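## Task

The scoop starts in the left gripper. Set it down on the table right next to the litter pan, touching only the table, hollow facing upward and at rest on its own. Every other object must stay within roughly 2 to 3 cm of its starting spot and be rotated at most a little. Anything held in place only by the robot when the scene ends does not count.

## Robot and tools

Robot: two six-joint arms with parallel-jaw grippers, named left_arm and right_arm. The names do not refer to image sides. left_arm's base sits at about (-0.004, +0.273, -0.015) m and right_arm's at about (-0.004, -0.271, -0.013) m, both facing +x with a slight yaw.

Scene frame: origin at table-top height, centred between the arms and a little behind the near table edge. +x runs out across the table, +y toward left_arm, +z up. Gripper positions in results use this frame, in metres, with orientation as quat_wxyz. A gripper's fingers point along its own +z and close along its own y. The reported point lies between the pads, about 1 cm short of the fingertips. Reported positions can be off, more so at long reach.

execute_actions: takes "actions", a list holding one item or none, plus an optional "pictures" boolean (pictures are included by default).
- Empty list: no motion; returns the current state.
- Move: {"rows": [...], "steps": n}, n from 1 to 15, default 15. Each step lasts 1/30 s. Each row is used for one step, and the last row repeats if there are fewer rows than steps.
- Wait: {"steps": n} with no rows, n up to 300. It returns once that many steps have passed since the previous result, and your reply time counts toward them.

Every row is one list of 14 numbers covering both arms, even if only one arm moves. Order: left waist, shoulder, elbow, wrist pitch, wrist yaw, wrist roll, left opening; then the same seven for the right arm.
- The six joint values are absolute target angles in radians, in the same form as the Joint positions line.
- Ranges for each arm: waist -2.618 to 3.054, shoulder 0.000 to 3.142, elbow 0.000 to 3.142, wrist pitch -1.571 to 1.571, wrist yaw -1.571 to 1.571, wrist roll -2.094 to 2.094.
- A call is refused, and nothing is sent, if a target is more than 0.036 rad beyond a range end and also further out than that joint's current angle. True ends may sit up to 0.036 rad either side of the listed ones. A target past the real end is clipped to it, and the result may then report "joint sent to its limit", possibly for an earlier action still running. If that line is missing, it does not prove there is room left.
- The opening is an absolute value from -1 (closed) to +1 (fully open, about 0.094 m between pads).

Motion limits: each step's target is held within a set lead of the measured angle. The leads are 0.202 rad for the waist, 0.258 for the shoulder, 0.238 for the elbow, 0.573 for wrist pitch, and 0.522 for wrist yaw and roll. Targets that would carry the gripper more than 70 mm from where it is are scaled back. As a result, large moves take several calls. Friction can leave a joint up to about 0.031 rad short of its target, and changes smaller than that may not register.

The arms keep heading for the last row sent while you think or wait. They stop once everything is nearly still or a step is HELD. Finger motion already under way continues.

Result lines:
- Per-arm gripper pose.
- Joint positions (rad, with the final number being the pad gap in m) and Joint velocities (rad/s, m/s).
- grip_measured: the measured opening on the same -1 to 1 scale you command. It may carry a fixed error of about 1 mm.
- Joint torques: raw drive output, with offsets and noise. Friction can hide a load or mimic one.
- "joint command not followed": the clearance check changed or blocked some joint targets. The rest of the row was still carried out.
- HELD: marks steps on which your row, or part of it, was not sent.
- MOTOR HOT: warning from 75 °C.
- OVER-TEMPERATURE FAULT: the arm was stopped. At 90 °C the arm halts for 10 s. At 100 °C it goes limp and drops.
- Camera calibration updates.

Gripping: between the end values, the fingers go to the opening you write, as measured by grip_measured. To keep hold of something, command about 0.03 below its current grip_measured; a smaller margin gives a lighter grip. Pad force tops out around 50 to 62 N, and less on parts thinner than about 2 mm. Keep the gripper at a closing command the whole time it carries the scoop. Holding a load heats the motors, so avoid keeping the scoop lifted longer than needed.

Cameras: cam_high, cam_low, cam_left_wrist and cam_right_wrist, each 504x504 and returned in that order. Calibration (K, distortion, T_world_to_cam) is supplied and may be off by a few degrees or millimetres.

zoom_image: {"camera": name, "region": [x0, y0, x1, y1]} in pixels of that camera's latest image, with the origin at top-left and at most 504x504. Returns a sharper crop and moves nothing.

read_manual: {"section": "licences"} returns licence texts only and moves nothing.

Call it only once the scoop is released, resting still with its hollow up beside the pan, and the gripper has backed away.

Suggested order: look, then move the holding arm over a clear patch of table next to the pan. Tilt the wrist so the hollow faces up. Lower slowly until the scoop touches, open the gripper, lift clear, check the result, and finish.

Avoid the following:
- Dropping the scoop from height, slamming it down, or pushing hard on anything.
- Bumping the pan or any other object out of place.
- Knocking anything off the table.
- Letting the two arms collide or press on each other.
- Striking the fixed bar and plate behind the bases, which can rise about 3 cm above the table and give no warning.

Brief outside tugs on the held part or pushes on loose objects may happen, so recheck the scene before releasing.

Each tool is called after "Emit:" as name(argument=value, ...) on one line, values as JSON.

## Session

Emit:
execute_actions(actions=[])

Scene clock: 0.00 s of 4200.00 s.
left_arm: end_effector_position=(+0.4598, +0.3395, +0.2388) grip_measured=-0.613 end_effector_quat_wxyz=(-0.570, +0.623, -0.287, +0.453) | right_arm: end_effector_position=(+0.3993, -0.2982, +0.3209) grip_measured=+1.000 end_effector_quat_wxyz=(+0.663, -0.196, +0.713, -0.121)
Joint positions: left_arm=[ 0.041  1.606  0.774  0.892 -0.499 -1.781  0.018] | right_arm=[-0.143  1.1    0.907  0.132 -0.307 -0.451  0.094]
Joint velocities: left_arm=[ 0.007 -0.007  0.002  0.037 -0.081  0.051 -0.001] | right_arm=[-0.002 -0.007 -0.007 -0.007  0.007 -0.007  0.   ]
Joint torques (N m, as the arm reports them, + toward a larger angle): no reading
Motor temperatures (°C, as the motors report them): left_arm=[23 31 34 32 23 23] | right_arm=[25 25 31 31 25 26]
camera_calibration (this result's frames):
cam_left_wrist: T_world_to_cam=[[-0.14359, 0.185591, 0.972079, -0.231958], [-0.179919, -0.970784, 0.158767, 0.378518], [0.973145, -0.152098, 0.172786, -0.314104], [0, 0, 0, 1]] pos_world=[0.340464, 0.362734, 0.219658]
cam_right_wrist: T_world_to_cam=[[0.115245, -0.892899, 0.435259, -0.456524], [-0.599107, -0.41199, -0.686538, 0.346653], [0.792332, -0.181647, -0.582422, -0.05711], [0, 0, 0, 1]] pos_world=[0.305544, -0.275186, 0.403434]

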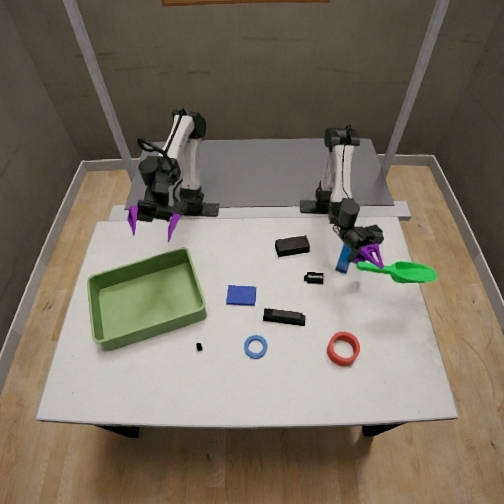

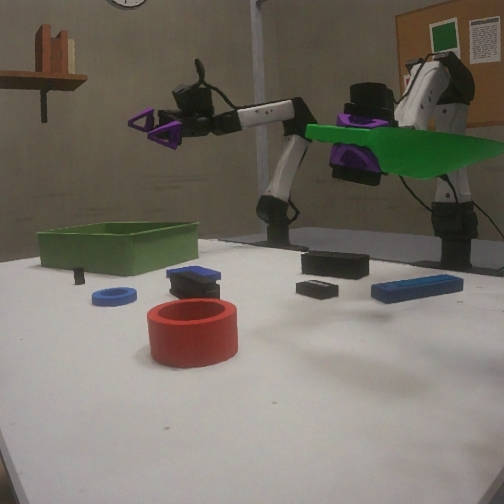

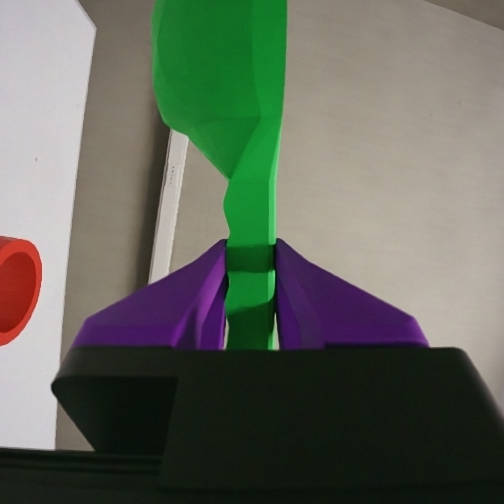

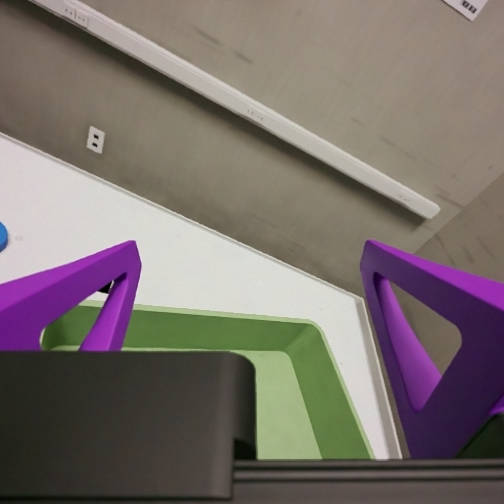

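Emit:
execute_actions(actions=[{"rows":[[-0.1,1.6,0.85,0.8,-0.4,-1.7,-0.65,-0.8,0.7,0.7,0,0,0,1]],"steps":12}], pictures=false)

Emit:
execute_actions(actions=[{"rows":[[-0.3,1.62,0.9,0.7,-0.3,-1.65,-0.65,-1.4,0.4,0.4,0,0,0,1],[-0.4,1.62,0.9,0.7,-0.3,-1.65,-0.65,-1.4,0.4,0.4,0,0,0,1],[-0.5,1.62,0.9,0.7,-0.2,-1.65,-0.65,-1.4,0.4,0.4,0,0,0,1],[-0.6,1.62,0.9,0.7,-0.2,-1.65,-0.65,-1.4,0.4,0.4,0,0,0,1],[-0.7,1.65,0.95,0.6,-0.1,-1.6,-0.65,-1.4,0.4,0.4,0,0,0,1],[-0.8,1.65,0.95,0.6,-0.1,-1.6,-0.65,-1.4,0.4,0.4,0,0,0,1],[-0.9,1.65,0.95,0.6,0,-1.57,-0.65,-1.4,0.4,0.4,0,0,0,1],[-1.05,1.7,0.98,0.55,0,-1.57,-0.65,-1.4,0.4,0.4,0,0,0,1]],"steps":15}], pictures=false)

Emit:
execute_actions(actions=[{"rows":[[-1.05,1.783,0.987,0.496,0,-1.57,-0.65,-1.4,0.4,0.4,0,0,0,1]],"steps":15}])

Scene clock: 63.23 s of 4200.00 s.
left_arm: end_effector_position=(+0.4762, +0.2525, +0.2442) grip_measured=-0.613 end_effector_quat_wxyz=(-0.526, +0.575, -0.388, +0.491) | right_arm: end_effector_position=(+0.2142, -0.4945, +0.3395) grip_measured=+1.000 end_effector_quat_wxyz=(+0.641, +0.251, +0.652, -0.317)
Joint positions: left_arm=[-0.109  1.606  0.828  0.81  -0.409 -1.716  0.018] | right_arm=[-0.782  0.705  0.717  0.019 -0.03  -0.053  0.094]
Joint velocities: left_arm=[-0.012 -0.002 -0.017 -0.022  0.081  0.022  0.001] | right_arm=[-0.422 -0.007 -0.002 -0.183  0.212  0.359  0.   ]
Joint torques (N m, as the arm reports them, + toward a larger angle): left_arm=[ 0.49 -9.17 11.08  2.25  0.17  0.23] | right_arm=[ 0.48 -0.73  6.05  1.94 -0.16  0.1 ]
Motor temperatures (°C, as the motors report them): left_arm=[23 38 40 38 23 23] | right_arm=[25 26 35 36 25 26]
Steps of this call (steps 1 to 90: nothing new was sent; then 59.83 s passed at rest; steps 91 to 102: all 12 steps of this action). Readings (joint positions):
91: left_arm=[0.028 1.606 0.780 0.878 -0.498 -1.771] | right_arm=[-0.156 1.081 0.889 0.132 -0.289 -0.408]
92: left_arm=[0.000 1.606 0.793 0.856 -0.489 -1.759] | right_arm=[-0.194 1.036 0.848 0.117 -0.257 -0.356]
94: left_arm=[-0.069 1.606 0.815 0.835 -0.455 -1.741] | right_arm=[-0.299 0.921 0.770 0.070 -0.191 -0.262]
98: left_arm=[-0.111 1.606 0.828 0.824 -0.412 -1.723] | right_arm=[-0.573 0.733 0.717 0.019 -0.089 -0.119]
102: the state above

Scene clock: 63.73 s of 4200.00 s.
left_arm: end_effector_position=(+0.3527, -0.0957, +0.2104) grip_measured=-0.613 end_effector_quat_wxyz=(+0.262, -0.312, +0.682, -0.607) | right_arm: end_effector_position=(+0.0340, -0.5336, +0.2634) grip_measured=+1.000 end_effector_quat_wxyz=(+0.513, +0.462, +0.538, -0.483)
Joint positions: left_arm=[-0.756  1.68   0.941  0.61  -0.094 -1.611  0.018] | right_arm=[-1.391  0.413  0.406 -0.013 -0.003 -0.011  0.094]
Joint velocities: left_arm=[-1.433  0.144  0.027 -0.3    0.432  0.139 -0.   ] | right_arm=[-0.007 -0.017  0.017  0.081  0.007 -0.037  0.   ]
Joint torques (N m, as the arm reports them, + toward a larger angle): left_arm=[-0.56 -9.4  11.66  2.48  0.1   0.26] | right_arm=[-0.8  -0.12  6.79  2.03 -0.07  0.19]
Motor temperatures (°C, as the motors report them): left_arm=[23 38 40 38 23 23] | right_arm=[25 26 35 36 25 26]
Steps of this call (steps 1 to 15: all 15 steps of this action). Readings (joint positions):
1: left_arm=[-0.123 1.606 0.832 0.797 -0.409 -1.709] | right_arm=[-0.816 0.678 0.686 0.035 -0.035 -0.046]
2: left_arm=[-0.154 1.606 0.840 0.780 -0.405 -1.702] | right_arm=[-0.877 0.608 0.622 0.039 -0.032 -0.040]
4: left_arm=[-0.244 1.606 0.852 0.759 -0.362 -1.692] | right_arm=[-1.012 0.469 0.494 0.028 -0.024 -0.030]
8: left_arm=[-0.428 1.624 0.897 0.697 -0.238 -1.656] | right_arm=[-1.301 0.413 0.408 -0.011 -0.013 -0.018]
15: the state above

Scene clock: 64.23 s of 4200.00 s.
left_arm: end_effector_position=(+0.2148, -0.1980, +0.1399) grip_measured=-0.613 end_effector_quat_wxyz=(+0.125, -0.178, +0.793, -0.570) | right_arm: end_effector_position=(+0.0340, -0.5336, +0.2634) grip_measured=+1.000 end_effector_quat_wxyz=(+0.514, +0.462, +0.538, -0.483)
Joint positions: left_arm=[-1.058  1.783  0.961  0.496  0.005 -1.582  0.018] | right_arm=[-1.391  0.413  0.406 -0.013 -0.003 -0.01   0.094]
Joint velocities: left_arm=[ 0.012 -0.012 -0.002 -0.007  0.022  0.022  0.001] | right_arm=[-0.002  0.007 -0.017 -0.037 -0.051 -0.022  0.   ]
Joint torques (N m, as the arm reports them, + toward a larger angle): left_arm=[  0.52 -10.75  11.28   2.37   0.01   0.28] | right_arm=[-0.71 -0.18  6.75  2.   -0.04  0.21]
Motor temperatures (°C, as the motors report them): left_arm=[23 38 40 38 23 23] | right_arm=[25 26 35 36 25 26]
Steps of this call (steps 1 to 15: all 15 steps of this action). Readings (joint positions):
1: left_arm=[-0.807 1.689 0.943 0.600 -0.081 -1.607] | right_arm=[-1.391 0.413 0.406 -0.013 -0.003 -0.011]
2: left_arm=[-0.856 1.703 0.948 0.593 -0.071 -1.604] | right_arm=[-1.391 0.413 0.406 -0.013 -0.003 -0.011]
4: left_arm=[-0.953 1.734 0.957 0.573 -0.052 -1.598] | right_arm=[-1.391 0.413 0.406 -0.013 -0.003 -0.010]
8: left_arm=[-1.072 1.779 0.961 0.519 -0.002 -1.588] | right_arm=[-1.391 0.413 0.406 -0.013 -0.003 -0.010]
15: the state above
camera_calibration (this result's frames):
cam_left_wrist: T_world_to_cam=[[0.138298, -0.302595, 0.943032, -0.224414], [-0.967784, 0.160992, 0.193586, 0.216813], [-0.210399, -0.939424, -0.270582, 0.0199962], [0, 0, 0, 1]] pos_world=[0.245072, -0.0840269, 0.175068]
cam_right_wrist: T_world_to_cam=[[-0.993454, -0.103169, 0.0490464, -0.0386775], [-0.0990958, 0.564736, -0.819301, 0.530515], [0.0568283, -0.818798, -0.571262, -0.161809], [0, 0, 0, 1]] pos_world=[0.0233428, -0.436079, 0.344113]

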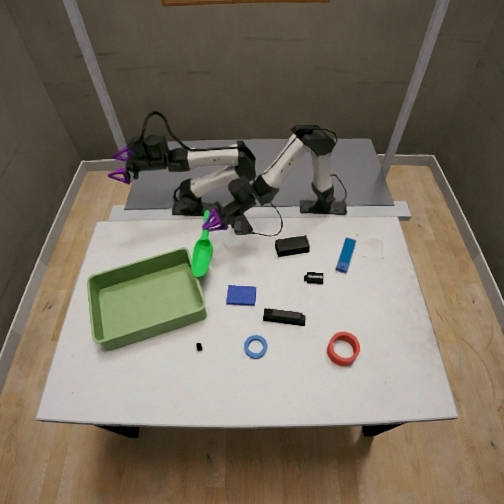

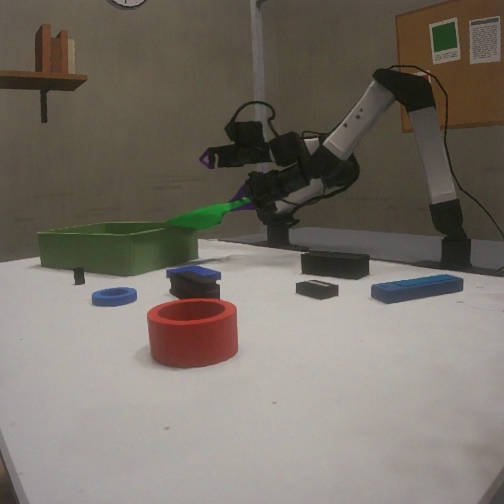

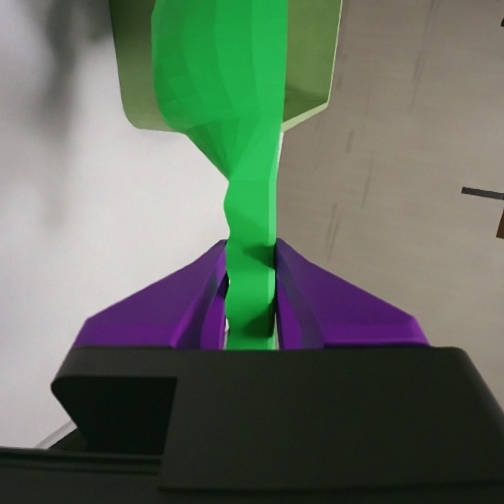

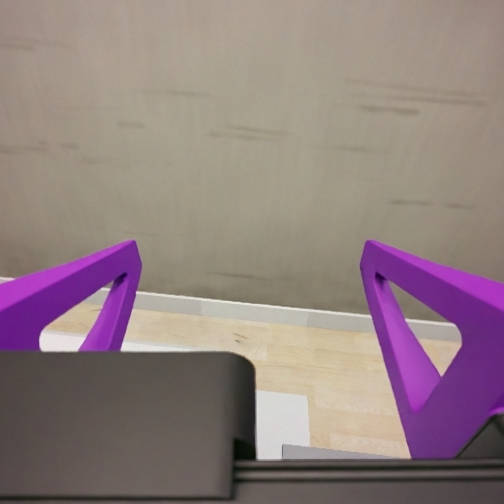

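Emit:
execute_actions(actions=[{"rows":[[-1.1,1.8,1.02,0.48,-0.3,-1.57,-0.65,-1.4,0.4,0.4,0,0,0,1],[-1.1,1.8,1.02,0.48,-0.4,-1.57,-0.65,-1.4,0.4,0.4,0,0,0,1],[-1.15,1.85,1.08,0.47,-0.5,-1.57,-0.65,-1.4,0.4,0.4,0,0,0,1],[-1.15,1.85,1.08,0.47,-0.6,-1.57,-0.65,-1.4,0.4,0.4,0,0,0,1],[-1.22,1.9,1.147,0.456,-0.65,-1.57,-0.65,-1.4,0.4,0.4,0,0,0,1]],"steps":15}])

Scene clock: 86.63 s of 4200.00 s.
left_arm: end_effector_position=(+0.2288, -0.2090, +0.1609) grip_measured=-0.613 end_effector_quat_wxyz=(+0.315, -0.279, +0.736, -0.531) | right_arm: end_effector_position=(+0.0340, -0.5336, +0.2634) grip_measured=+1.000 end_effector_quat_wxyz=(+0.514, +0.462, +0.538, -0.483)
Joint positions: left_arm=[-1.229  1.886  1.124  0.462 -0.606 -1.58   0.018] | right_arm=[-1.391  0.413  0.406 -0.013 -0.003 -0.01   0.094]
Joint velocities: left_arm=[ 0.007  0.002  0.007  0.051 -0.198  0.037 -0.001] | right_arm=[-0.007  0.007 -0.012 -0.022 -0.007  0.051  0.   ]
Joint torques (N m, as the arm reports them, + toward a larger angle): left_arm=[  0.84 -10.76  11.04   2.19  -0.18   0.2 ] | right_arm=[-0.75 -0.17  6.57  2.   -0.04  0.2 ]
Motor temperatures (°C, as the motors report them): left_arm=[23 41 43 39 23 23] | right_arm=[25 25 35 37 25 26]
Steps of this call (steps 1 to 15: the robot went on to your last target; steps 16 to 90: nothing new was sent; then 18.90 s passed at rest; steps 91 to 105: all 15 steps of this action). Readings (joint positions):
91: left_arm=[-1.064 1.784 0.966 0.491 -0.036 -1.581] | right_arm=[-1.391 0.413 0.406 -0.013 -0.003 -0.010]
92: left_arm=[-1.073 1.787 0.974 0.485 -0.104 -1.581] | right_arm=[-1.391 0.413 0.406 -0.013 -0.003 -0.010]
94: left_arm=[-1.104 1.810 1.017 0.474 -0.261 -1.580] | right_arm=[-1.391 0.413 0.406 -0.013 -0.003 -0.010]
98: left_arm=[-1.201 1.880 1.120 0.468 -0.488 -1.580] | right_arm=[-1.391 0.413 0.406 -0.013 -0.003 -0.010]
105: the state above
camera_calibration (this result's frames):
cam_left_wrist: T_world_to_cam=[[0.0825773, -0.294523, 0.95207, -0.236528], [-0.968876, -0.247432, 0.00749182, 0.172896], [0.233366, -0.923057, -0.305788, -0.0741021], [0, 0, 0, 1]] pos_world=[0.204339, -0.0952834, 0.201237]
cam_right_wrist: T_world_to_cam=[[-0.993454, -0.103169, 0.0490464, -0.0386775], [-0.0990958, 0.564736, -0.819301, 0.530515], [0.0568283, -0.818798, -0.571262, -0.161809], [0, 0, 0, 1]] pos_world=[0.0233428, -0.436079, 0.344113]

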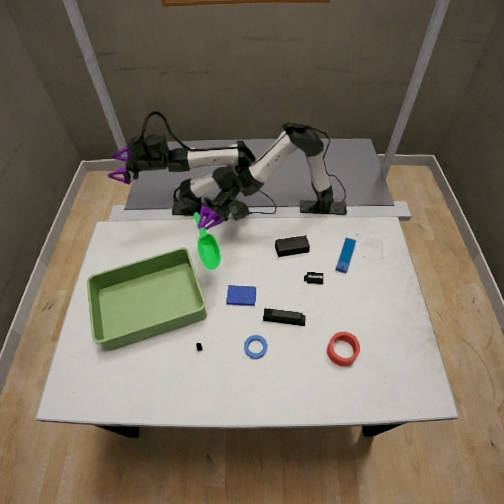

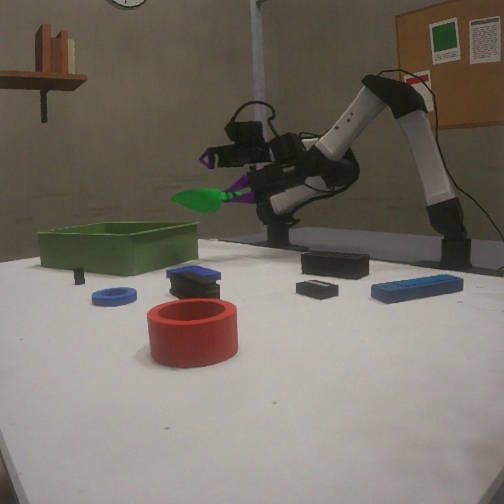

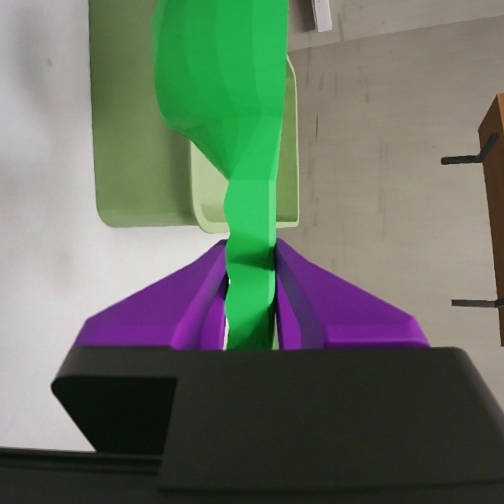

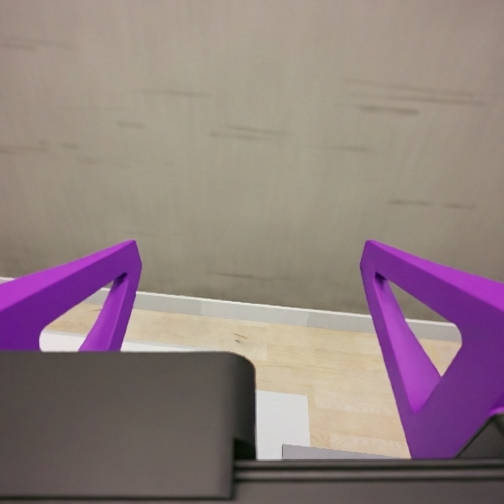

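Emit:
execute_actions(actions=[{"rows":[[-1.16,1.9,1.14,0.47,-0.65,-1.57,-0.65,-1.4,0.4,0.4,0,0,0,1],[-1.16,1.9,1.14,0.47,-0.65,-1.57,-0.65,-1.4,0.4,0.4,0,0,0,1],[-1.16,1.9,1.14,0.47,-0.65,-1.57,-0.65,-1.4,0.4,0.4,0,0,0,1],[-1.16,1.95,1.12,0.54,-0.65,-1.57,-0.65,-1.4,0.4,0.4,0,0,0,1],[-1.16,1.95,1.12,0.54,-0.65,-1.57,-0.65,-1.4,0.4,0.4,0,0,0,1],[-1.16,2.0,1.1,0.61,-0.65,-1.57,-0.65,-1.4,0.4,0.4,0,0,0,1],[-1.16,2.0,1.1,0.61,-0.65,-1.57,-0.65,-1.4,0.4,0.4,0,0,0,1],[-1.16,2.06,1.075,0.69,-0.65,-1.57,-0.65,-1.4,0.4,0.4,0,0,0,1],[-1.16,2.06,1.075,0.69,-0.65,-1.57,-0.65,-1.4,0.4,0.4,0,0,0,1],[-1.16,2.11,1.05,0.76,-0.65,-1.57,-0.65,-1.4,0.4,0.4,0,0,0,1],[-1.16,2.11,1.05,0.76,-0.65,-1.57,-0.65,-1.4,0.4,0.4,0,0,0,1],[-1.16,2.17,1.028,0.842,-0.65,-1.57,-0.65,-1.4,0.4,0.4,0,0,0,1]],"steps":15}])

Emit:
zoom_image(camera="cam_low", region=[140, 160, 340, 290])

Scene clock: 111.20 s of 4200.00 s.
left_arm: end_effector_position=(+0.2686, -0.1897, +0.0494) grip_measured=-0.613 end_effector_quat_wxyz=(+0.350, -0.310, +0.739, -0.485) | right_arm: end_effector_position=(+0.0340, -0.5336, +0.2634) grip_measured=+1.000 end_effector_quat_wxyz=(+0.514, +0.462, +0.538, -0.483)
Joint positions: left_arm=[-1.158  2.163  1.053  0.74  -0.647 -1.579  0.018] | right_arm=[-1.391  0.413  0.406 -0.013 -0.003 -0.01   0.094]
Joint velocities: left_arm=[-0.012  0.545 -0.31   0.198  0.066 -0.007  0.   ] | right_arm=[-0.002  0.007  0.007  0.037 -0.081 -0.066  0.   ]
Joint torques (N m, as the arm reports them, + toward a larger angle): left_arm=[ -0.18 -15.02   6.74   2.89  -0.13   0.19] | right_arm=[-0.62 -0.11  6.64  2.02 -0.07  0.15]
Motor temperatures (°C, as the motors report them): left_arm=[23 43 45 38 23 23] | right_arm=[25 25 35 37 25 26]
Steps of this call (steps 1 to 30: the robot went on to your last target; steps 31 to 100: nothing new was sent; then 20.73 s passed at rest; steps 101 to 115: all 15 steps of this action). Readings (joint positions):
101: left_arm=[-1.223 1.886 1.124 0.461 -0.639 -1.580] | right_arm=[-1.391 0.413 0.406 -0.013 -0.003 -0.010]
102: left_arm=[-1.214 1.886 1.124 0.461 -0.637 -1.580] | right_arm=[-1.391 0.413 0.406 -0.013 -0.003 -0.010]
104: left_arm=[-1.186 1.892 1.124 0.471 -0.640 -1.580] | right_arm=[-1.391 0.413 0.406 -0.013 -0.003 -0.010]
108: left_arm=[-1.158 1.962 1.122 0.564 -0.649 -1.579] | right_arm=[-1.391 0.413 0.406 -0.013 -0.003 -0.010]
115: the state above
camera_calibration (this result's frames):
cam_left_wrist: T_world_to_cam=[[0.124914, -0.349827, 0.928449, -0.14869], [-0.936033, -0.35185, -0.00663867, 0.189098], [0.328997, -0.868229, -0.371401, -0.111713], [0, 0, 0, 1]] pos_world=[0.232329, -0.0824736, 0.0978161]
cam_right_wrist: T_world_to_cam=[[-0.993454, -0.103169, 0.0490464, -0.0386775], [-0.0990958, 0.564736, -0.819301, 0.530515], [0.0568283, -0.818798, -0.571262, -0.161809], [0, 0, 0, 1]] pos_world=[0.0233428, -0.436079, 0.344113]

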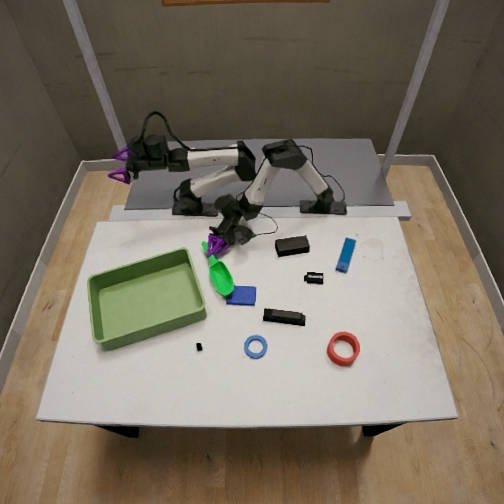

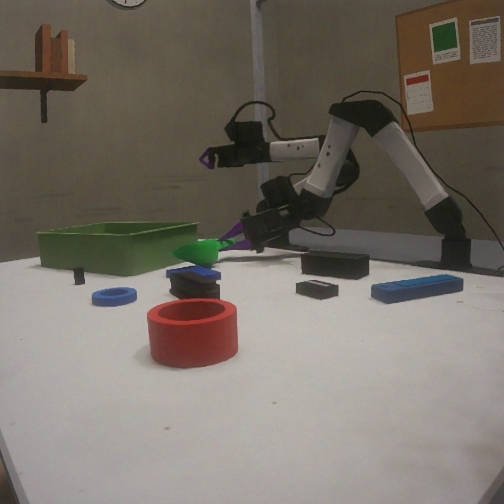

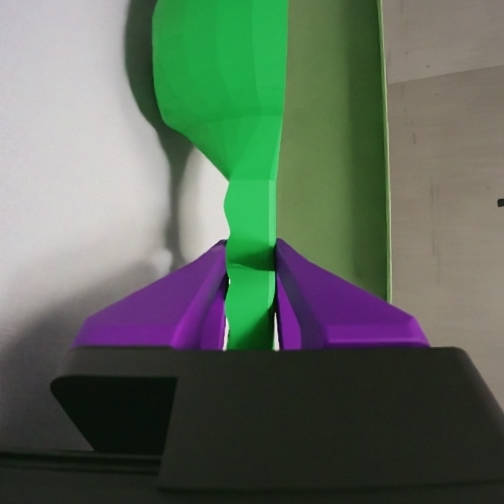

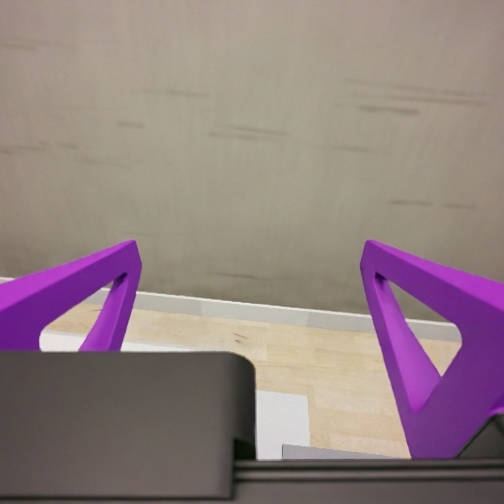

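Region (140, 160, 340, 290) of cam_low's 504x504 image, scaled by 2.520, with more detail than that image has; it fills the top 328 rows of this view, and the rest is white.

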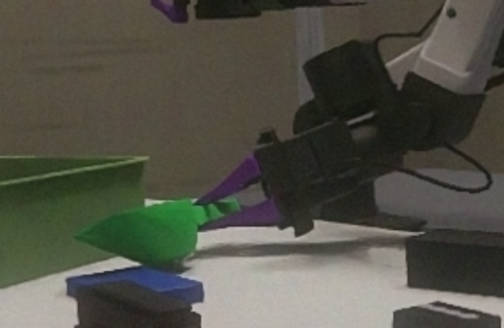

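Emit:
execute_actions(actions=[{"rows":[[-1.2,2.1,1.0,0.82,-0.65,-1.57,-0.65,-1.4,0.4,0.4,0,0,0,1],[-1.2,2.1,1.0,0.82,-0.65,-1.57,-0.65,-1.4,0.4,0.4,0,0,0,1],[-1.2,2.1,1.0,0.82,-0.65,-1.57,-0.65,-1.4,0.4,0.4,0,0,0,1],[-1.255,2.076,0.93,0.85,-0.65,-1.57,-0.65,-1.4,0.4,0.4,0,0,0,1]],"steps":15}])

Scene clock: 122.83 s of 4200.00 s.
left_arm: end_effector_position=(+0.2151, -0.2008, +0.0766) grip_measured=-0.613 end_effector_quat_wxyz=(+0.322, -0.276, +0.731, -0.536) | right_arm: end_effector_position=(+0.0340, -0.5336, +0.2634) grip_measured=+1.000 end_effector_quat_wxyz=(+0.514, +0.462, +0.538, -0.483)
Joint positions: left_arm=[-1.262  2.077  0.957  0.837 -0.646 -1.572  0.018] | right_arm=[-1.391  0.413  0.406 -0.013 -0.003 -0.01   0.094]
Joint velocities: left_arm=[ 0.007 -0.002  0.007 -0.051 -0.022 -0.022  0.001] | right_arm=[-0.002  0.007 -0.007 -0.051 -0.051  0.051  0.   ]
Joint torques (N m, as the arm reports them, + toward a larger angle): left_arm=[  0.3  -12.32   5.08   2.31  -0.17   0.13] | right_arm=[-0.78 -0.25  6.73  1.99 -0.06  0.17]
Motor temperatures (°C, as the motors report them): left_arm=[23 47 43 39 23 23] | right_arm=[25 25 35 38 25 26]
Steps of this call (steps 1 to 30: the robot went on to your last target; steps 31 to 100: nothing new was sent; then 7.80 s passed at rest; steps 101 to 115: all 15 steps of this action). Readings (joint positions):
101: left_arm=[-1.161 2.173 1.039 0.818 -0.650 -1.572] | right_arm=[-1.391 0.413 0.406 -0.013 -0.003 -0.010]
102: left_arm=[-1.166 2.159 1.029 0.812 -0.650 -1.572] | right_arm=[-1.391 0.413 0.406 -0.013 -0.003 -0.010]
104: left_arm=[-1.187 2.126 1.011 0.815 -0.650 -1.572] | right_arm=[-1.391 0.413 0.406 -0.013 -0.003 -0.010]
108: left_arm=[-1.252 2.077 0.964 0.835 -0.650 -1.572] | right_arm=[-1.391 0.413 0.406 -0.013 -0.003 -0.010]
115: the state above
camera_calibration (this result's frames):
cam_left_wrist: T_world_to_cam=[[0.0642177, -0.287699, 0.955566, -0.147617], [-0.968332, -0.249466, -0.0100329, 0.163039], [0.241268, -0.92466, -0.294608, -0.0920182], [0, 0, 0, 1]] pos_world=[0.189557, -0.086882, 0.115584]
cam_right_wrist: T_world_to_cam=[[-0.993454, -0.103169, 0.0490464, -0.0386775], [-0.0990958, 0.564736, -0.819301, 0.530515], [0.0568283, -0.818798, -0.571262, -0.161809], [0, 0, 0, 1]] pos_world=[0.0233428, -0.436079, 0.344113]

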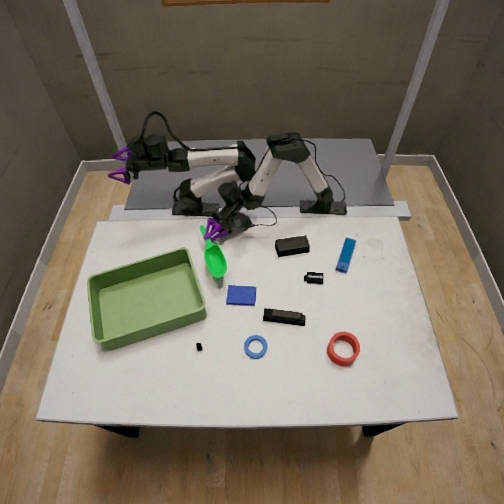

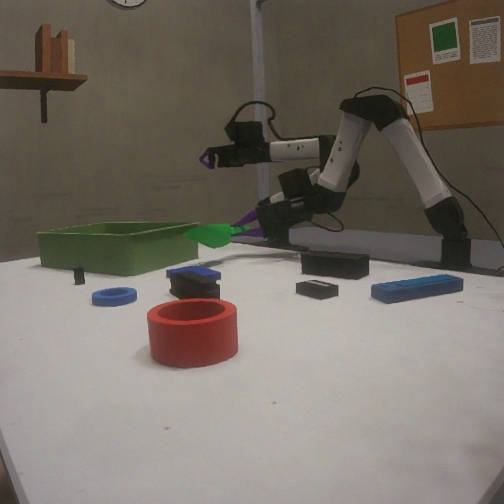

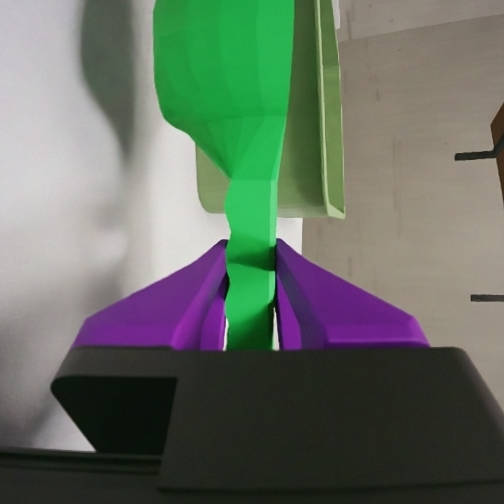

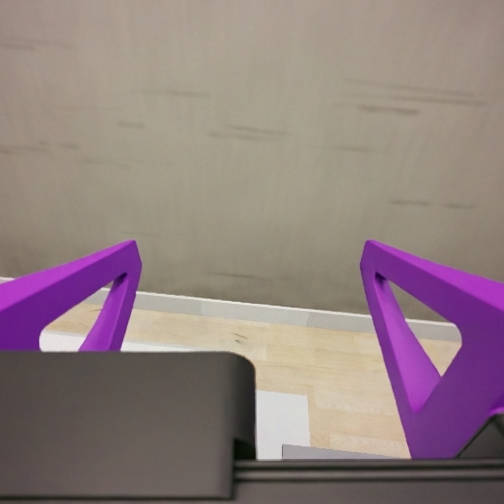

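Emit:
execute_actions(actions=[{"rows":[[-1.22,2.076,0.93,0.85,-0.65,-1.57,-0.65,-1.4,0.4,0.4,0,0,0,1],[-1.22,2.076,0.93,0.85,-0.65,-1.57,-0.65,-1.4,0.4,0.4,0,0,0,1],[-1.22,2.076,0.93,0.85,-0.65,-1.57,-0.65,-1.4,0.4,0.4,0,0,0,1],[-1.22,2.076,0.93,0.85,-0.65,-1.57,-0.65,-1.4,0.4,0.4,0,0,0,1],[-1.22,2.08,0.86,0.88,-0.65,-1.57,-0.65,-1.4,0.4,0.4,0,0,0,1]],"steps":15}])

Emit:
zoom_image(camera="cam_low", region=[140, 160, 340, 290])

Scene clock: 134.77 s of 4200.00 s.
left_arm: end_effector_position=(+0.2276, -0.1740, +0.0556) grip_measured=-0.613 end_effector_quat_wxyz=(+0.333, -0.285, +0.740, -0.510) | right_arm: end_effector_position=(+0.0340, -0.5336, +0.2634) grip_measured=+1.000 end_effector_quat_wxyz=(+0.514, +0.462, +0.538, -0.483)
Joint positions: left_arm=[-1.225  2.074  0.879  0.862 -0.645 -1.572  0.018] | right_arm=[-1.391  0.413  0.406 -0.013 -0.003 -0.01   0.094]
Joint velocities: left_arm=[ 0.002  0.012  0.002  0.007 -0.022  0.066  0.001] | right_arm=[-0.007 -0.017  0.012 -0.11   0.051 -0.007  0.   ]
Joint torques (N m, as the arm reports them, + toward a larger angle): left_arm=[  0.35 -11.12   5.03   2.37  -0.18   0.13] | right_arm=[-0.7  -0.07  6.84  2.01  0.    0.17]
Motor temperatures (°C, as the motors report them): left_arm=[23 48 41 40 23 23] | right_arm=[25 25 35 38 25 26]
A step of this action was HELD (marked below), so the robot has no last target. An arm can still carry out its HELD step.
Steps of this call (steps 1 to 15: the robot went on to your last target; steps 16 to 90: nothing new was sent; then 8.43 s passed at rest; steps 91 to 105: all 15 steps of this action). Readings (joint positions):
91: left_arm=[-1.259 2.077 0.957 0.837 -0.645 -1.572] | right_arm=[-1.391 0.413 0.406 -0.013 -0.003 -0.010] HELD
92: left_arm=[-1.254 2.077 0.957 0.837 -0.644 -1.572] | right_arm=[-1.391 0.413 0.406 -0.013 -0.003 -0.010] HELD
94: left_arm=[-1.239 2.077 0.957 0.837 -0.644 -1.572] | right_arm=[-1.391 0.413 0.406 -0.013 -0.003 -0.010]
98: left_arm=[-1.225 2.074 0.897 0.862 -0.645 -1.572] | right_arm=[-1.391 0.413 0.406 -0.013 -0.003 -0.010]
105: the state above
joint command not followed: on one or more control steps a check withheld the commanded joint targets of the right arm, and it was not sent them on those steps.
cause: the commanded joint targets would bring a part of the robot too close to another arm (this arm's forearm (the part past joint 3) and the other arm's forearm (the part past joint 3)); next, command targets that bring no part of the robot closer to that arm.
camera_calibration (this result's frames):
cam_left_wrist: T_world_to_cam=[[0.0875774, -0.330085, 0.93988, -0.132513], [-0.958463, -0.285013, -0.0107874, 0.17329], [0.271438, -0.899895, -0.341335, -0.0764171], [0, 0, 0, 1]] pos_world=[0.198439, -0.0631182, 0.100332]
cam_right_wrist: T_world_to_cam=[[-0.993454, -0.103169, 0.0490464, -0.0386775], [-0.0990958, 0.564736, -0.819301, 0.530515], [0.0568283, -0.818798, -0.571262, -0.161809], [0, 0, 0, 1]] pos_world=[0.0233428, -0.436079, 0.344113]

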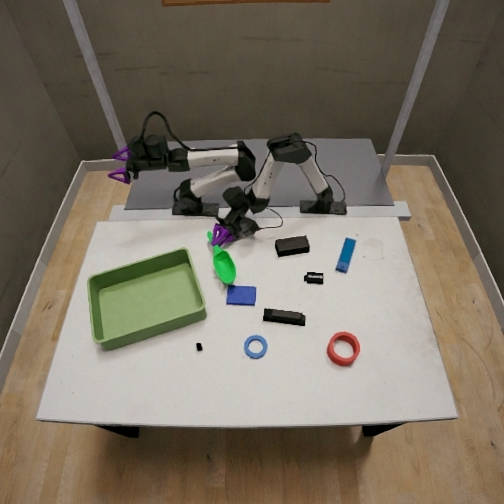

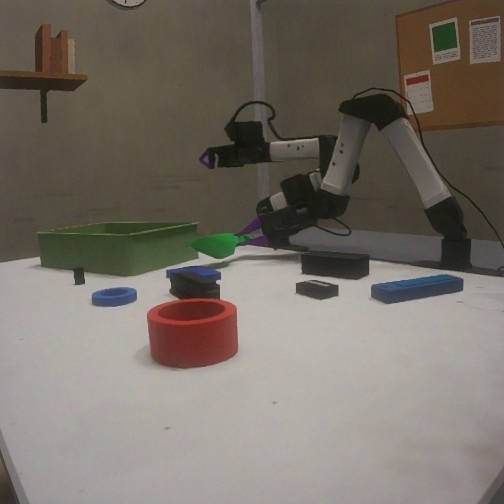

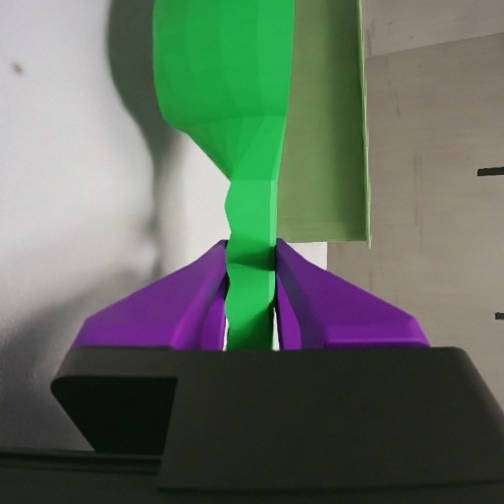

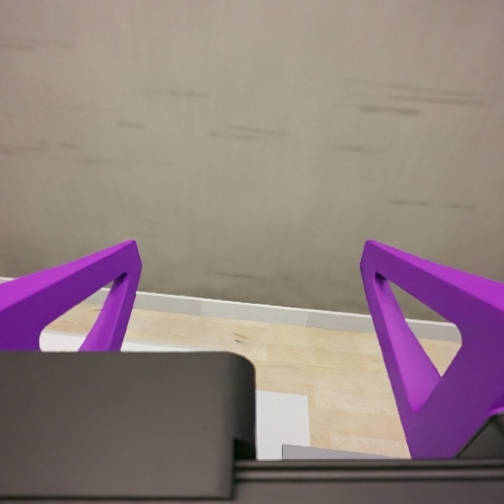

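Region (140, 160, 340, 290) of cam_low's 504x504 image, scaled by 2.520, with more detail than that image has; it fills the top 328 rows of this view, and the rest is white.

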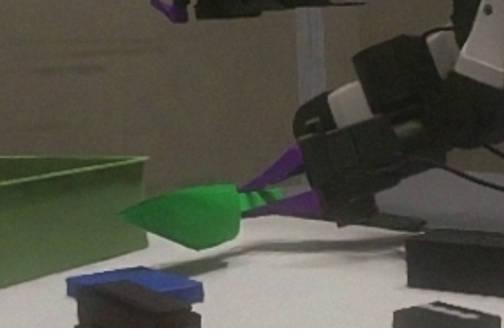

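Emit:
execute_actions(actions=[{"rows":[[-1.265,2.076,0.879,0.862,-0.65,-1.57,-0.65,-1.4,1.2,1.0,0,0,0,1],[-1.265,2.076,0.879,0.862,-0.65,-1.57,-0.65,-1.4,1.2,1.0,0,0,0,1],[-1.265,2.076,0.879,0.862,-0.65,-1.57,-0.65,-1.4,1.2,1.0,0,0,0,1],[-1.265,2.076,0.879,0.862,-0.65,-1.57,-0.65,-1.4,1.2,1.0,0,0,0,1],[-1.265,2.076,0.879,0.862,-0.65,-1.57,-0.65,-1.4,1.2,1.0,0,0,0,1],[-1.265,2.076,0.879,0.862,-0.65,-1.57,-0.65,-1.4,1.2,1.0,0,0,0,1],[-1.265,2.09,0.82,0.89,-0.65,-1.57,-0.65,-1.4,1.2,1.0,0,0,0,1]],"steps":15}])

Emit:
zoom_image(camera="cam_low", region=[140, 160, 340, 290])

Scene clock: 151.90 s of 4200.00 s.
left_arm: end_effector_position=(+0.2086, -0.1737, +0.0459) grip_measured=-0.613 end_effector_quat_wxyz=(+0.325, -0.269, +0.752, -0.507) | right_arm: end_effector_position=(+0.0509, -0.6806, +0.3070) grip_measured=+1.000 end_effector_quat_wxyz=(+0.457, +0.508, +0.587, -0.433)
Joint positions: left_arm=[-1.263  2.074  0.844  0.874 -0.646 -1.572  0.018] | right_arm=[-1.391  1.207  0.999 -0.013 -0.003 -0.01   0.094]
Joint velocities: left_arm=[-0.017 -0.012 -0.002  0.051 -0.037  0.022 -0.001] | right_arm=[-0.022 -0.002  0.007  0.051 -0.037 -0.022  0.   ]
Joint torques (N m, as the arm reports them, + toward a larger angle): left_arm=[ -0.11 -10.42   4.64   2.29  -0.13   0.1 ] | right_arm=[-0.74 -5.55  7.37  2.12 -0.03  0.21]
Motor temperatures (°C, as the motors report them): left_arm=[23 48 40 40 23 23] | right_arm=[25 25 36 38 25 26]
A step of this action was HELD (marked below), so the robot has no last target. An arm can still carry out its HELD step.
Steps of this call (steps 1 to 90: nothing new was sent; then 13.63 s passed at rest; steps 91 to 105: all 15 steps of this action). Readings (joint positions):
91: left_arm=[-1.225 2.074 0.879 0.862 -0.645 -1.572] | right_arm=[-1.391 0.447 0.438 -0.035 -0.003 -0.010] HELD
92: left_arm=[-1.227 2.074 0.879 0.862 -0.646 -1.572] | right_arm=[-1.391 0.531 0.507 -0.047 -0.003 -0.010]
94: left_arm=[-1.238 2.074 0.879 0.862 -0.647 -1.572] | right_arm=[-1.391 0.711 0.670 -0.040 -0.003 -0.010]
98: left_arm=[-1.261 2.074 0.867 0.873 -0.646 -1.572] | right_arm=[-1.391 1.046 0.972 0.019 -0.003 -0.010]
105: the state above
joint command not followed: on one or more control steps a check withheld the commanded joint targets of the left arm, and it was not sent them on those steps.
cause: the commanded joint targets would bring a part of the robot too close to another arm (this arm's forearm (the part past joint 3) and the other arm's forearm (the part past joint 3)); next, command targets that bring no part of the robot closer to that arm.
camera_calibration (this result's frames):
cam_left_wrist: T_world_to_cam=[[0.0802712, -0.354581, 0.931573, -0.123924], [-0.968465, -0.248893, -0.0112851, 0.163454], [0.235863, -0.90129, -0.363379, -0.0660637], [0, 0, 0, 1]] pos_world=[0.183829, -0.0628014, 0.0932831]
cam_right_wrist: T_world_to_cam=[[-0.993174, -0.105946, 0.0488012, -0.0410867], [-0.110301, 0.71692, -0.688374, 0.714879], [0.0379438, -0.689058, -0.723712, -0.122229], [0, 0, 0, 1]] pos_world=[0.0426836, -0.601088, 0.405651]

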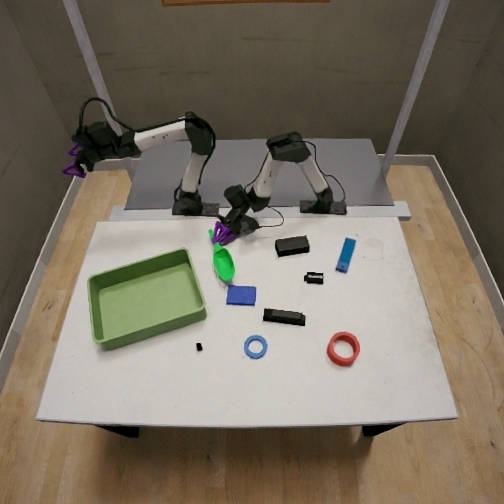

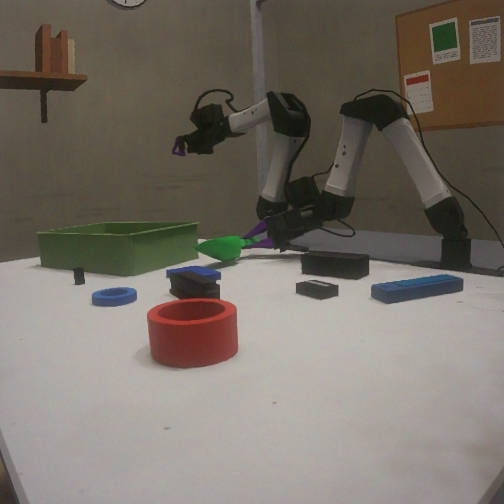

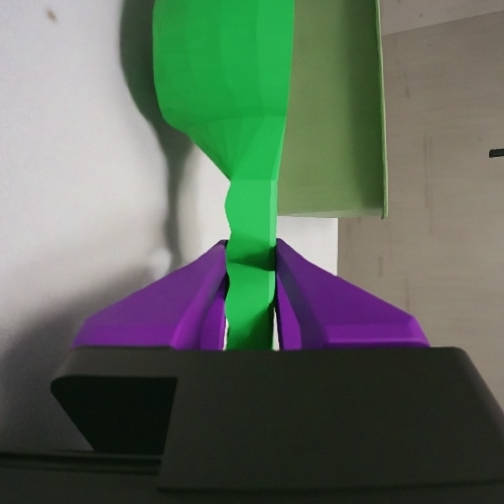

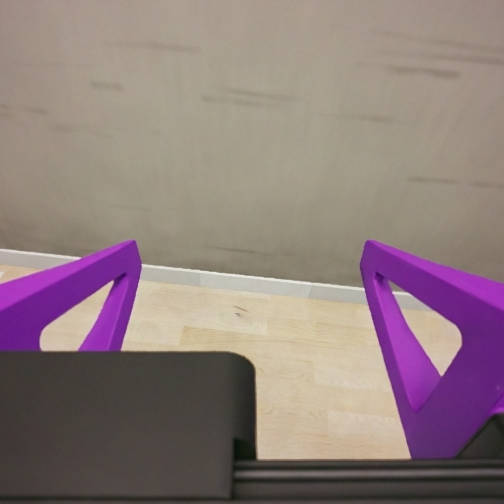

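Region (140, 160, 340, 290) of cam_low's 504x504 image, scaled by 2.520, with more detail than that image has; it fills the top 328 rows of this view, and the rest is white.

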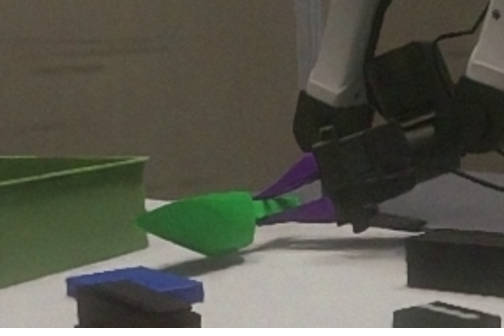

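Emit:
execute_actions(actions=[{"rows":[[-1.265,2.09,0.82,0.89,-0.65,-1.57,-0.4,-1.4,1.2,1.0,0,0,0,1]],"steps":12}])

Emit:
execute_actions(actions=[{"rows":[[-1.29,2.05,0.77,0.9,-0.65,-1.57,-0.4,-1.4,1.2,1.0,0,0,0,1],[-1.29,2.05,0.77,0.9,-0.65,-1.57,-0.4,-1.4,1.2,1.0,0,0,0,1],[-1.29,2.05,0.77,0.9,-0.65,-1.57,-0.4,-1.4,1.2,1.0,0,0,0,1],[-1.29,2.05,0.77,0.9,-0.65,-1.57,-0.4,-1.4,1.2,1.0,0,0,0,1],[-1.33,2.0,0.69,0.93,-0.65,-1.57,-0.4,-1.4,1.2,1.0,0,0,0,1]],"steps":15}])

Scene clock: 166.77 s of 4200.00 s.
left_arm: end_effector_position=(+0.2088, -0.1743, +0.0478) grip_measured=-0.403 end_effector_quat_wxyz=(+0.325, -0.270, +0.749, -0.511) | right_arm: end_effector_position=(+0.0509, -0.6808, +0.3079) grip_measured=+1.000 end_effector_quat_wxyz=(+0.459, +0.507, +0.586, -0.434)
Joint positions: left_arm=[-1.263  2.074  0.844  0.884 -0.646 -1.572  0.028] | right_arm=[-1.391  1.207  0.999 -0.01  -0.003 -0.01   0.094]
Joint velocities: left_arm=[-0.012  0.002 -0.007  0.007  0.081 -0.066 -0.001] | right_arm=[-0.002 -0.007  0.022 -0.037  0.007 -0.037  0.   ]
Joint torques (N m, as the arm reports them, + toward a larger angle): left_arm=[ -0.21 -10.13   4.63   2.16  -0.15   0.12] | right_arm=[-0.74 -5.63  7.38  2.03 -0.06  0.12]
Motor temperatures (°C, as the motors report them): left_arm=[23 47 38 40 23 23] | right_arm=[25 25 36 38 25 26]
Steps of this call (steps 1 to 90: nothing new was sent; then 11.47 s passed at rest; steps 91 to 102: all 12 steps of this action). Readings (joint positions):
91: left_arm=[-1.263 2.074 0.844 0.874 -0.646 -1.572] | right_arm=[-1.391 1.207 0.999 -0.010 -0.003 -0.010]
92: left_arm=[-1.263 2.074 0.844 0.875 -0.646 -1.572] | right_arm=[-1.391 1.207 0.999 -0.010 -0.003 -0.010]
94: left_arm=[-1.263 2.074 0.844 0.880 -0.646 -1.572] | right_arm=[-1.391 1.207 0.999 -0.010 -0.003 -0.010]
98: left_arm=[-1.263 2.074 0.844 0.881 -0.646 -1.572] | right_arm=[-1.391 1.207 0.999 -0.010 -0.003 -0.010]
102: the state above
camera_calibration (this result's frames):
cam_left_wrist: T_world_to_cam=[[0.0781825, -0.345928, 0.934998, -0.124158], [-0.968368, -0.249272, -0.011252, 0.163414], [0.236961, -0.904543, -0.354474, -0.0672071], [0, 0, 0, 1]] pos_world=[0.183877, -0.0630069, 0.0941027]
cam_right_wrist: T_world_to_cam=[[-0.993179, -0.105894, 0.0488111, -0.0410672], [-0.110125, 0.71429, -0.691131, 0.7147], [0.0383213, -0.691792, -0.721079, -0.124388], [0, 0, 0, 1]] pos_world=[0.0426859, -0.600902, 0.406263]

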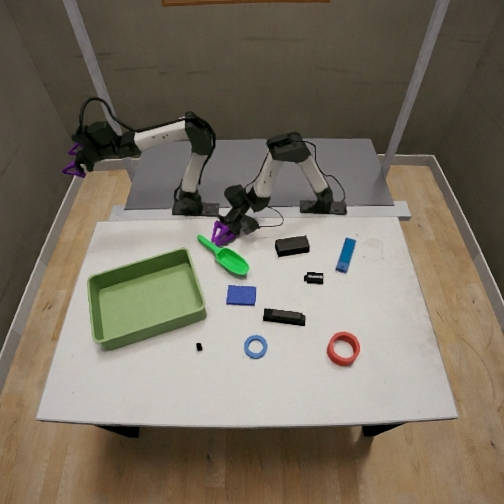

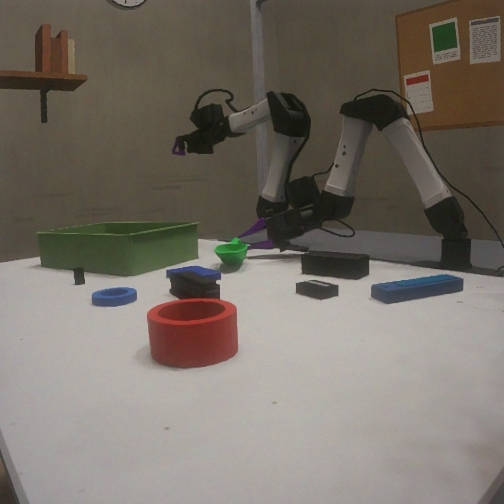

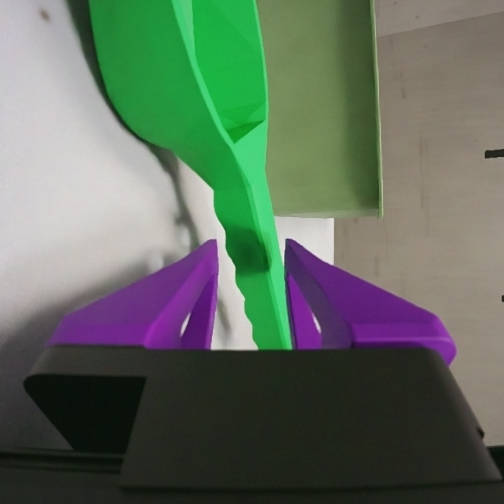

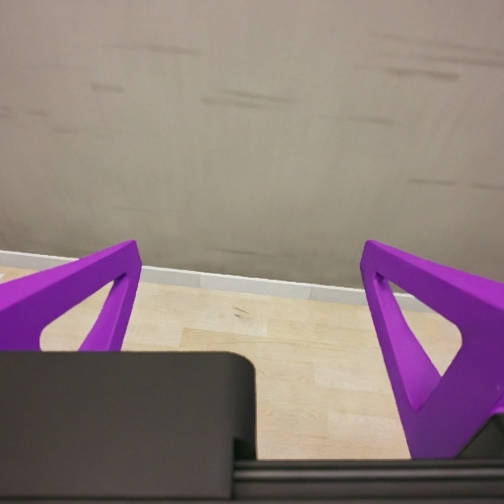

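Scene clock: 167.27 s of 4200.00 s.
left_arm: end_effector_position=(+0.1743, -0.1569, +0.0419) grip_measured=-0.403 end_effector_quat_wxyz=(+0.310, -0.243, +0.764, -0.511) | right_arm: end_effector_position=(+0.0509, -0.6808, +0.3079) grip_measured=+1.000 end_effector_quat_wxyz=(+0.459, +0.507, +0.586, -0.434)
Joint positions: left_arm=[-1.328  2.01   0.716  0.921 -0.647 -1.572  0.028] | right_arm=[-1.391  1.207  0.999 -0.01  -0.003 -0.01   0.094]
Joint velocities: left_arm=[-0.007 -0.022  0.002  0.007 -0.081  0.007  0.   ] | right_arm=[-0.017 -0.012 -0.012 -0.007  0.051 -0.007  0.   ]
Joint torques (N m, as the arm reports them, + toward a larger angle): left_arm=[ -0.19 -11.2    4.04   2.17  -0.17   0.11] | right_arm=[-0.8  -5.44  7.55  2.01 -0.08  0.16]
Motor temperatures (°C, as the motors report them): left_arm=[23 47 38 40 23 23] | right_arm=[25 25 36 38 25 26]
Steps of this call (steps 1 to 15: all 15 steps of this action). Readings (joint positions):
1: left_arm=[-1.264 2.072 0.838 0.888 -0.646 -1.572] | right_arm=[-1.391 1.207 0.999 -0.010 -0.003 -0.010]
2: left_arm=[-1.268 2.066 0.825 0.892 -0.646 -1.572] | right_arm=[-1.391 1.207 0.999 -0.010 -0.003 -0.010]
4: left_arm=[-1.277 2.058 0.805 0.893 -0.647 -1.572] | right_arm=[-1.391 1.207 0.999 -0.010 -0.003 -0.010]
8: left_arm=[-1.318 2.014 0.724 0.909 -0.647 -1.572] | right_arm=[-1.391 1.207 0.999 -0.010 -0.003 -0.010]
15: the state above
camera_calibration (this result's frames):
cam_left_wrist: T_world_to_cam=[[0.0597173, -0.374158, 0.92544, -0.110771], [-0.9823, -0.186915, -0.0121841, 0.146505], [0.177538, -0.908333, -0.378698, -0.0345739], [0, 0, 0, 1]] pos_world=[0.156665, -0.0454663, 0.0912037]
cam_right_wrist: T_world_to_cam=[[-0.993179, -0.105894, 0.0488111, -0.0410672], [-0.110125, 0.71429, -0.691131, 0.7147], [0.0383213, -0.691792, -0.721079, -0.124388], [0, 0, 0, 1]] pos_world=[0.0426859, -0.600902, 0.406263]

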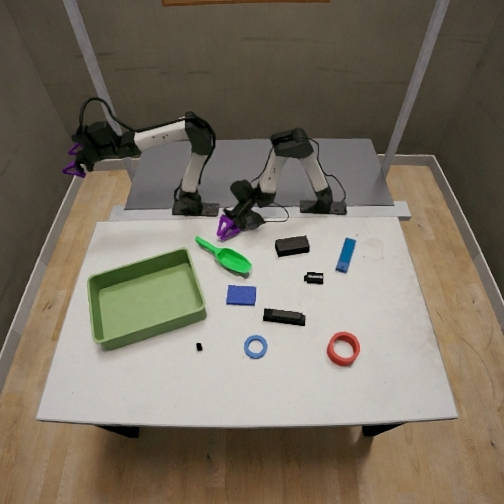

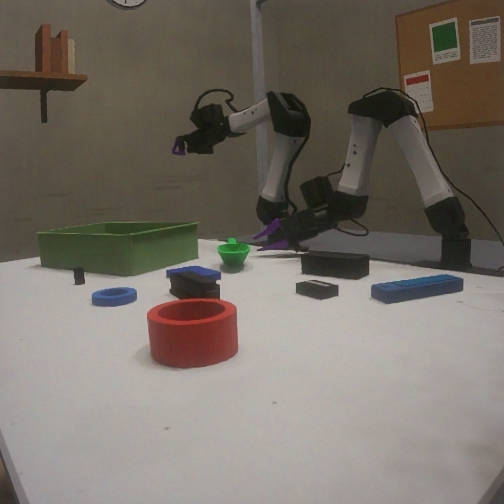

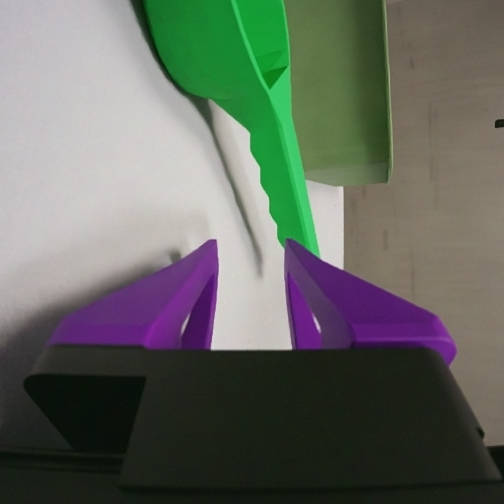

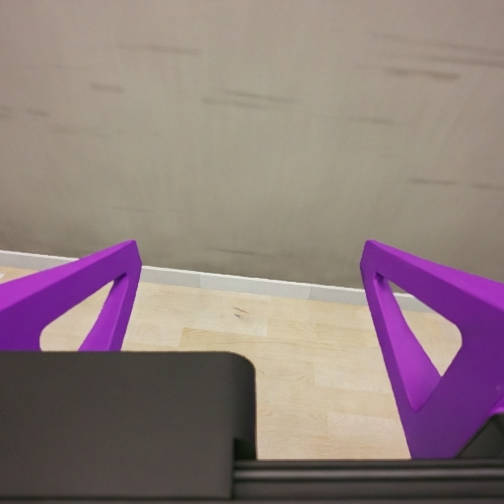

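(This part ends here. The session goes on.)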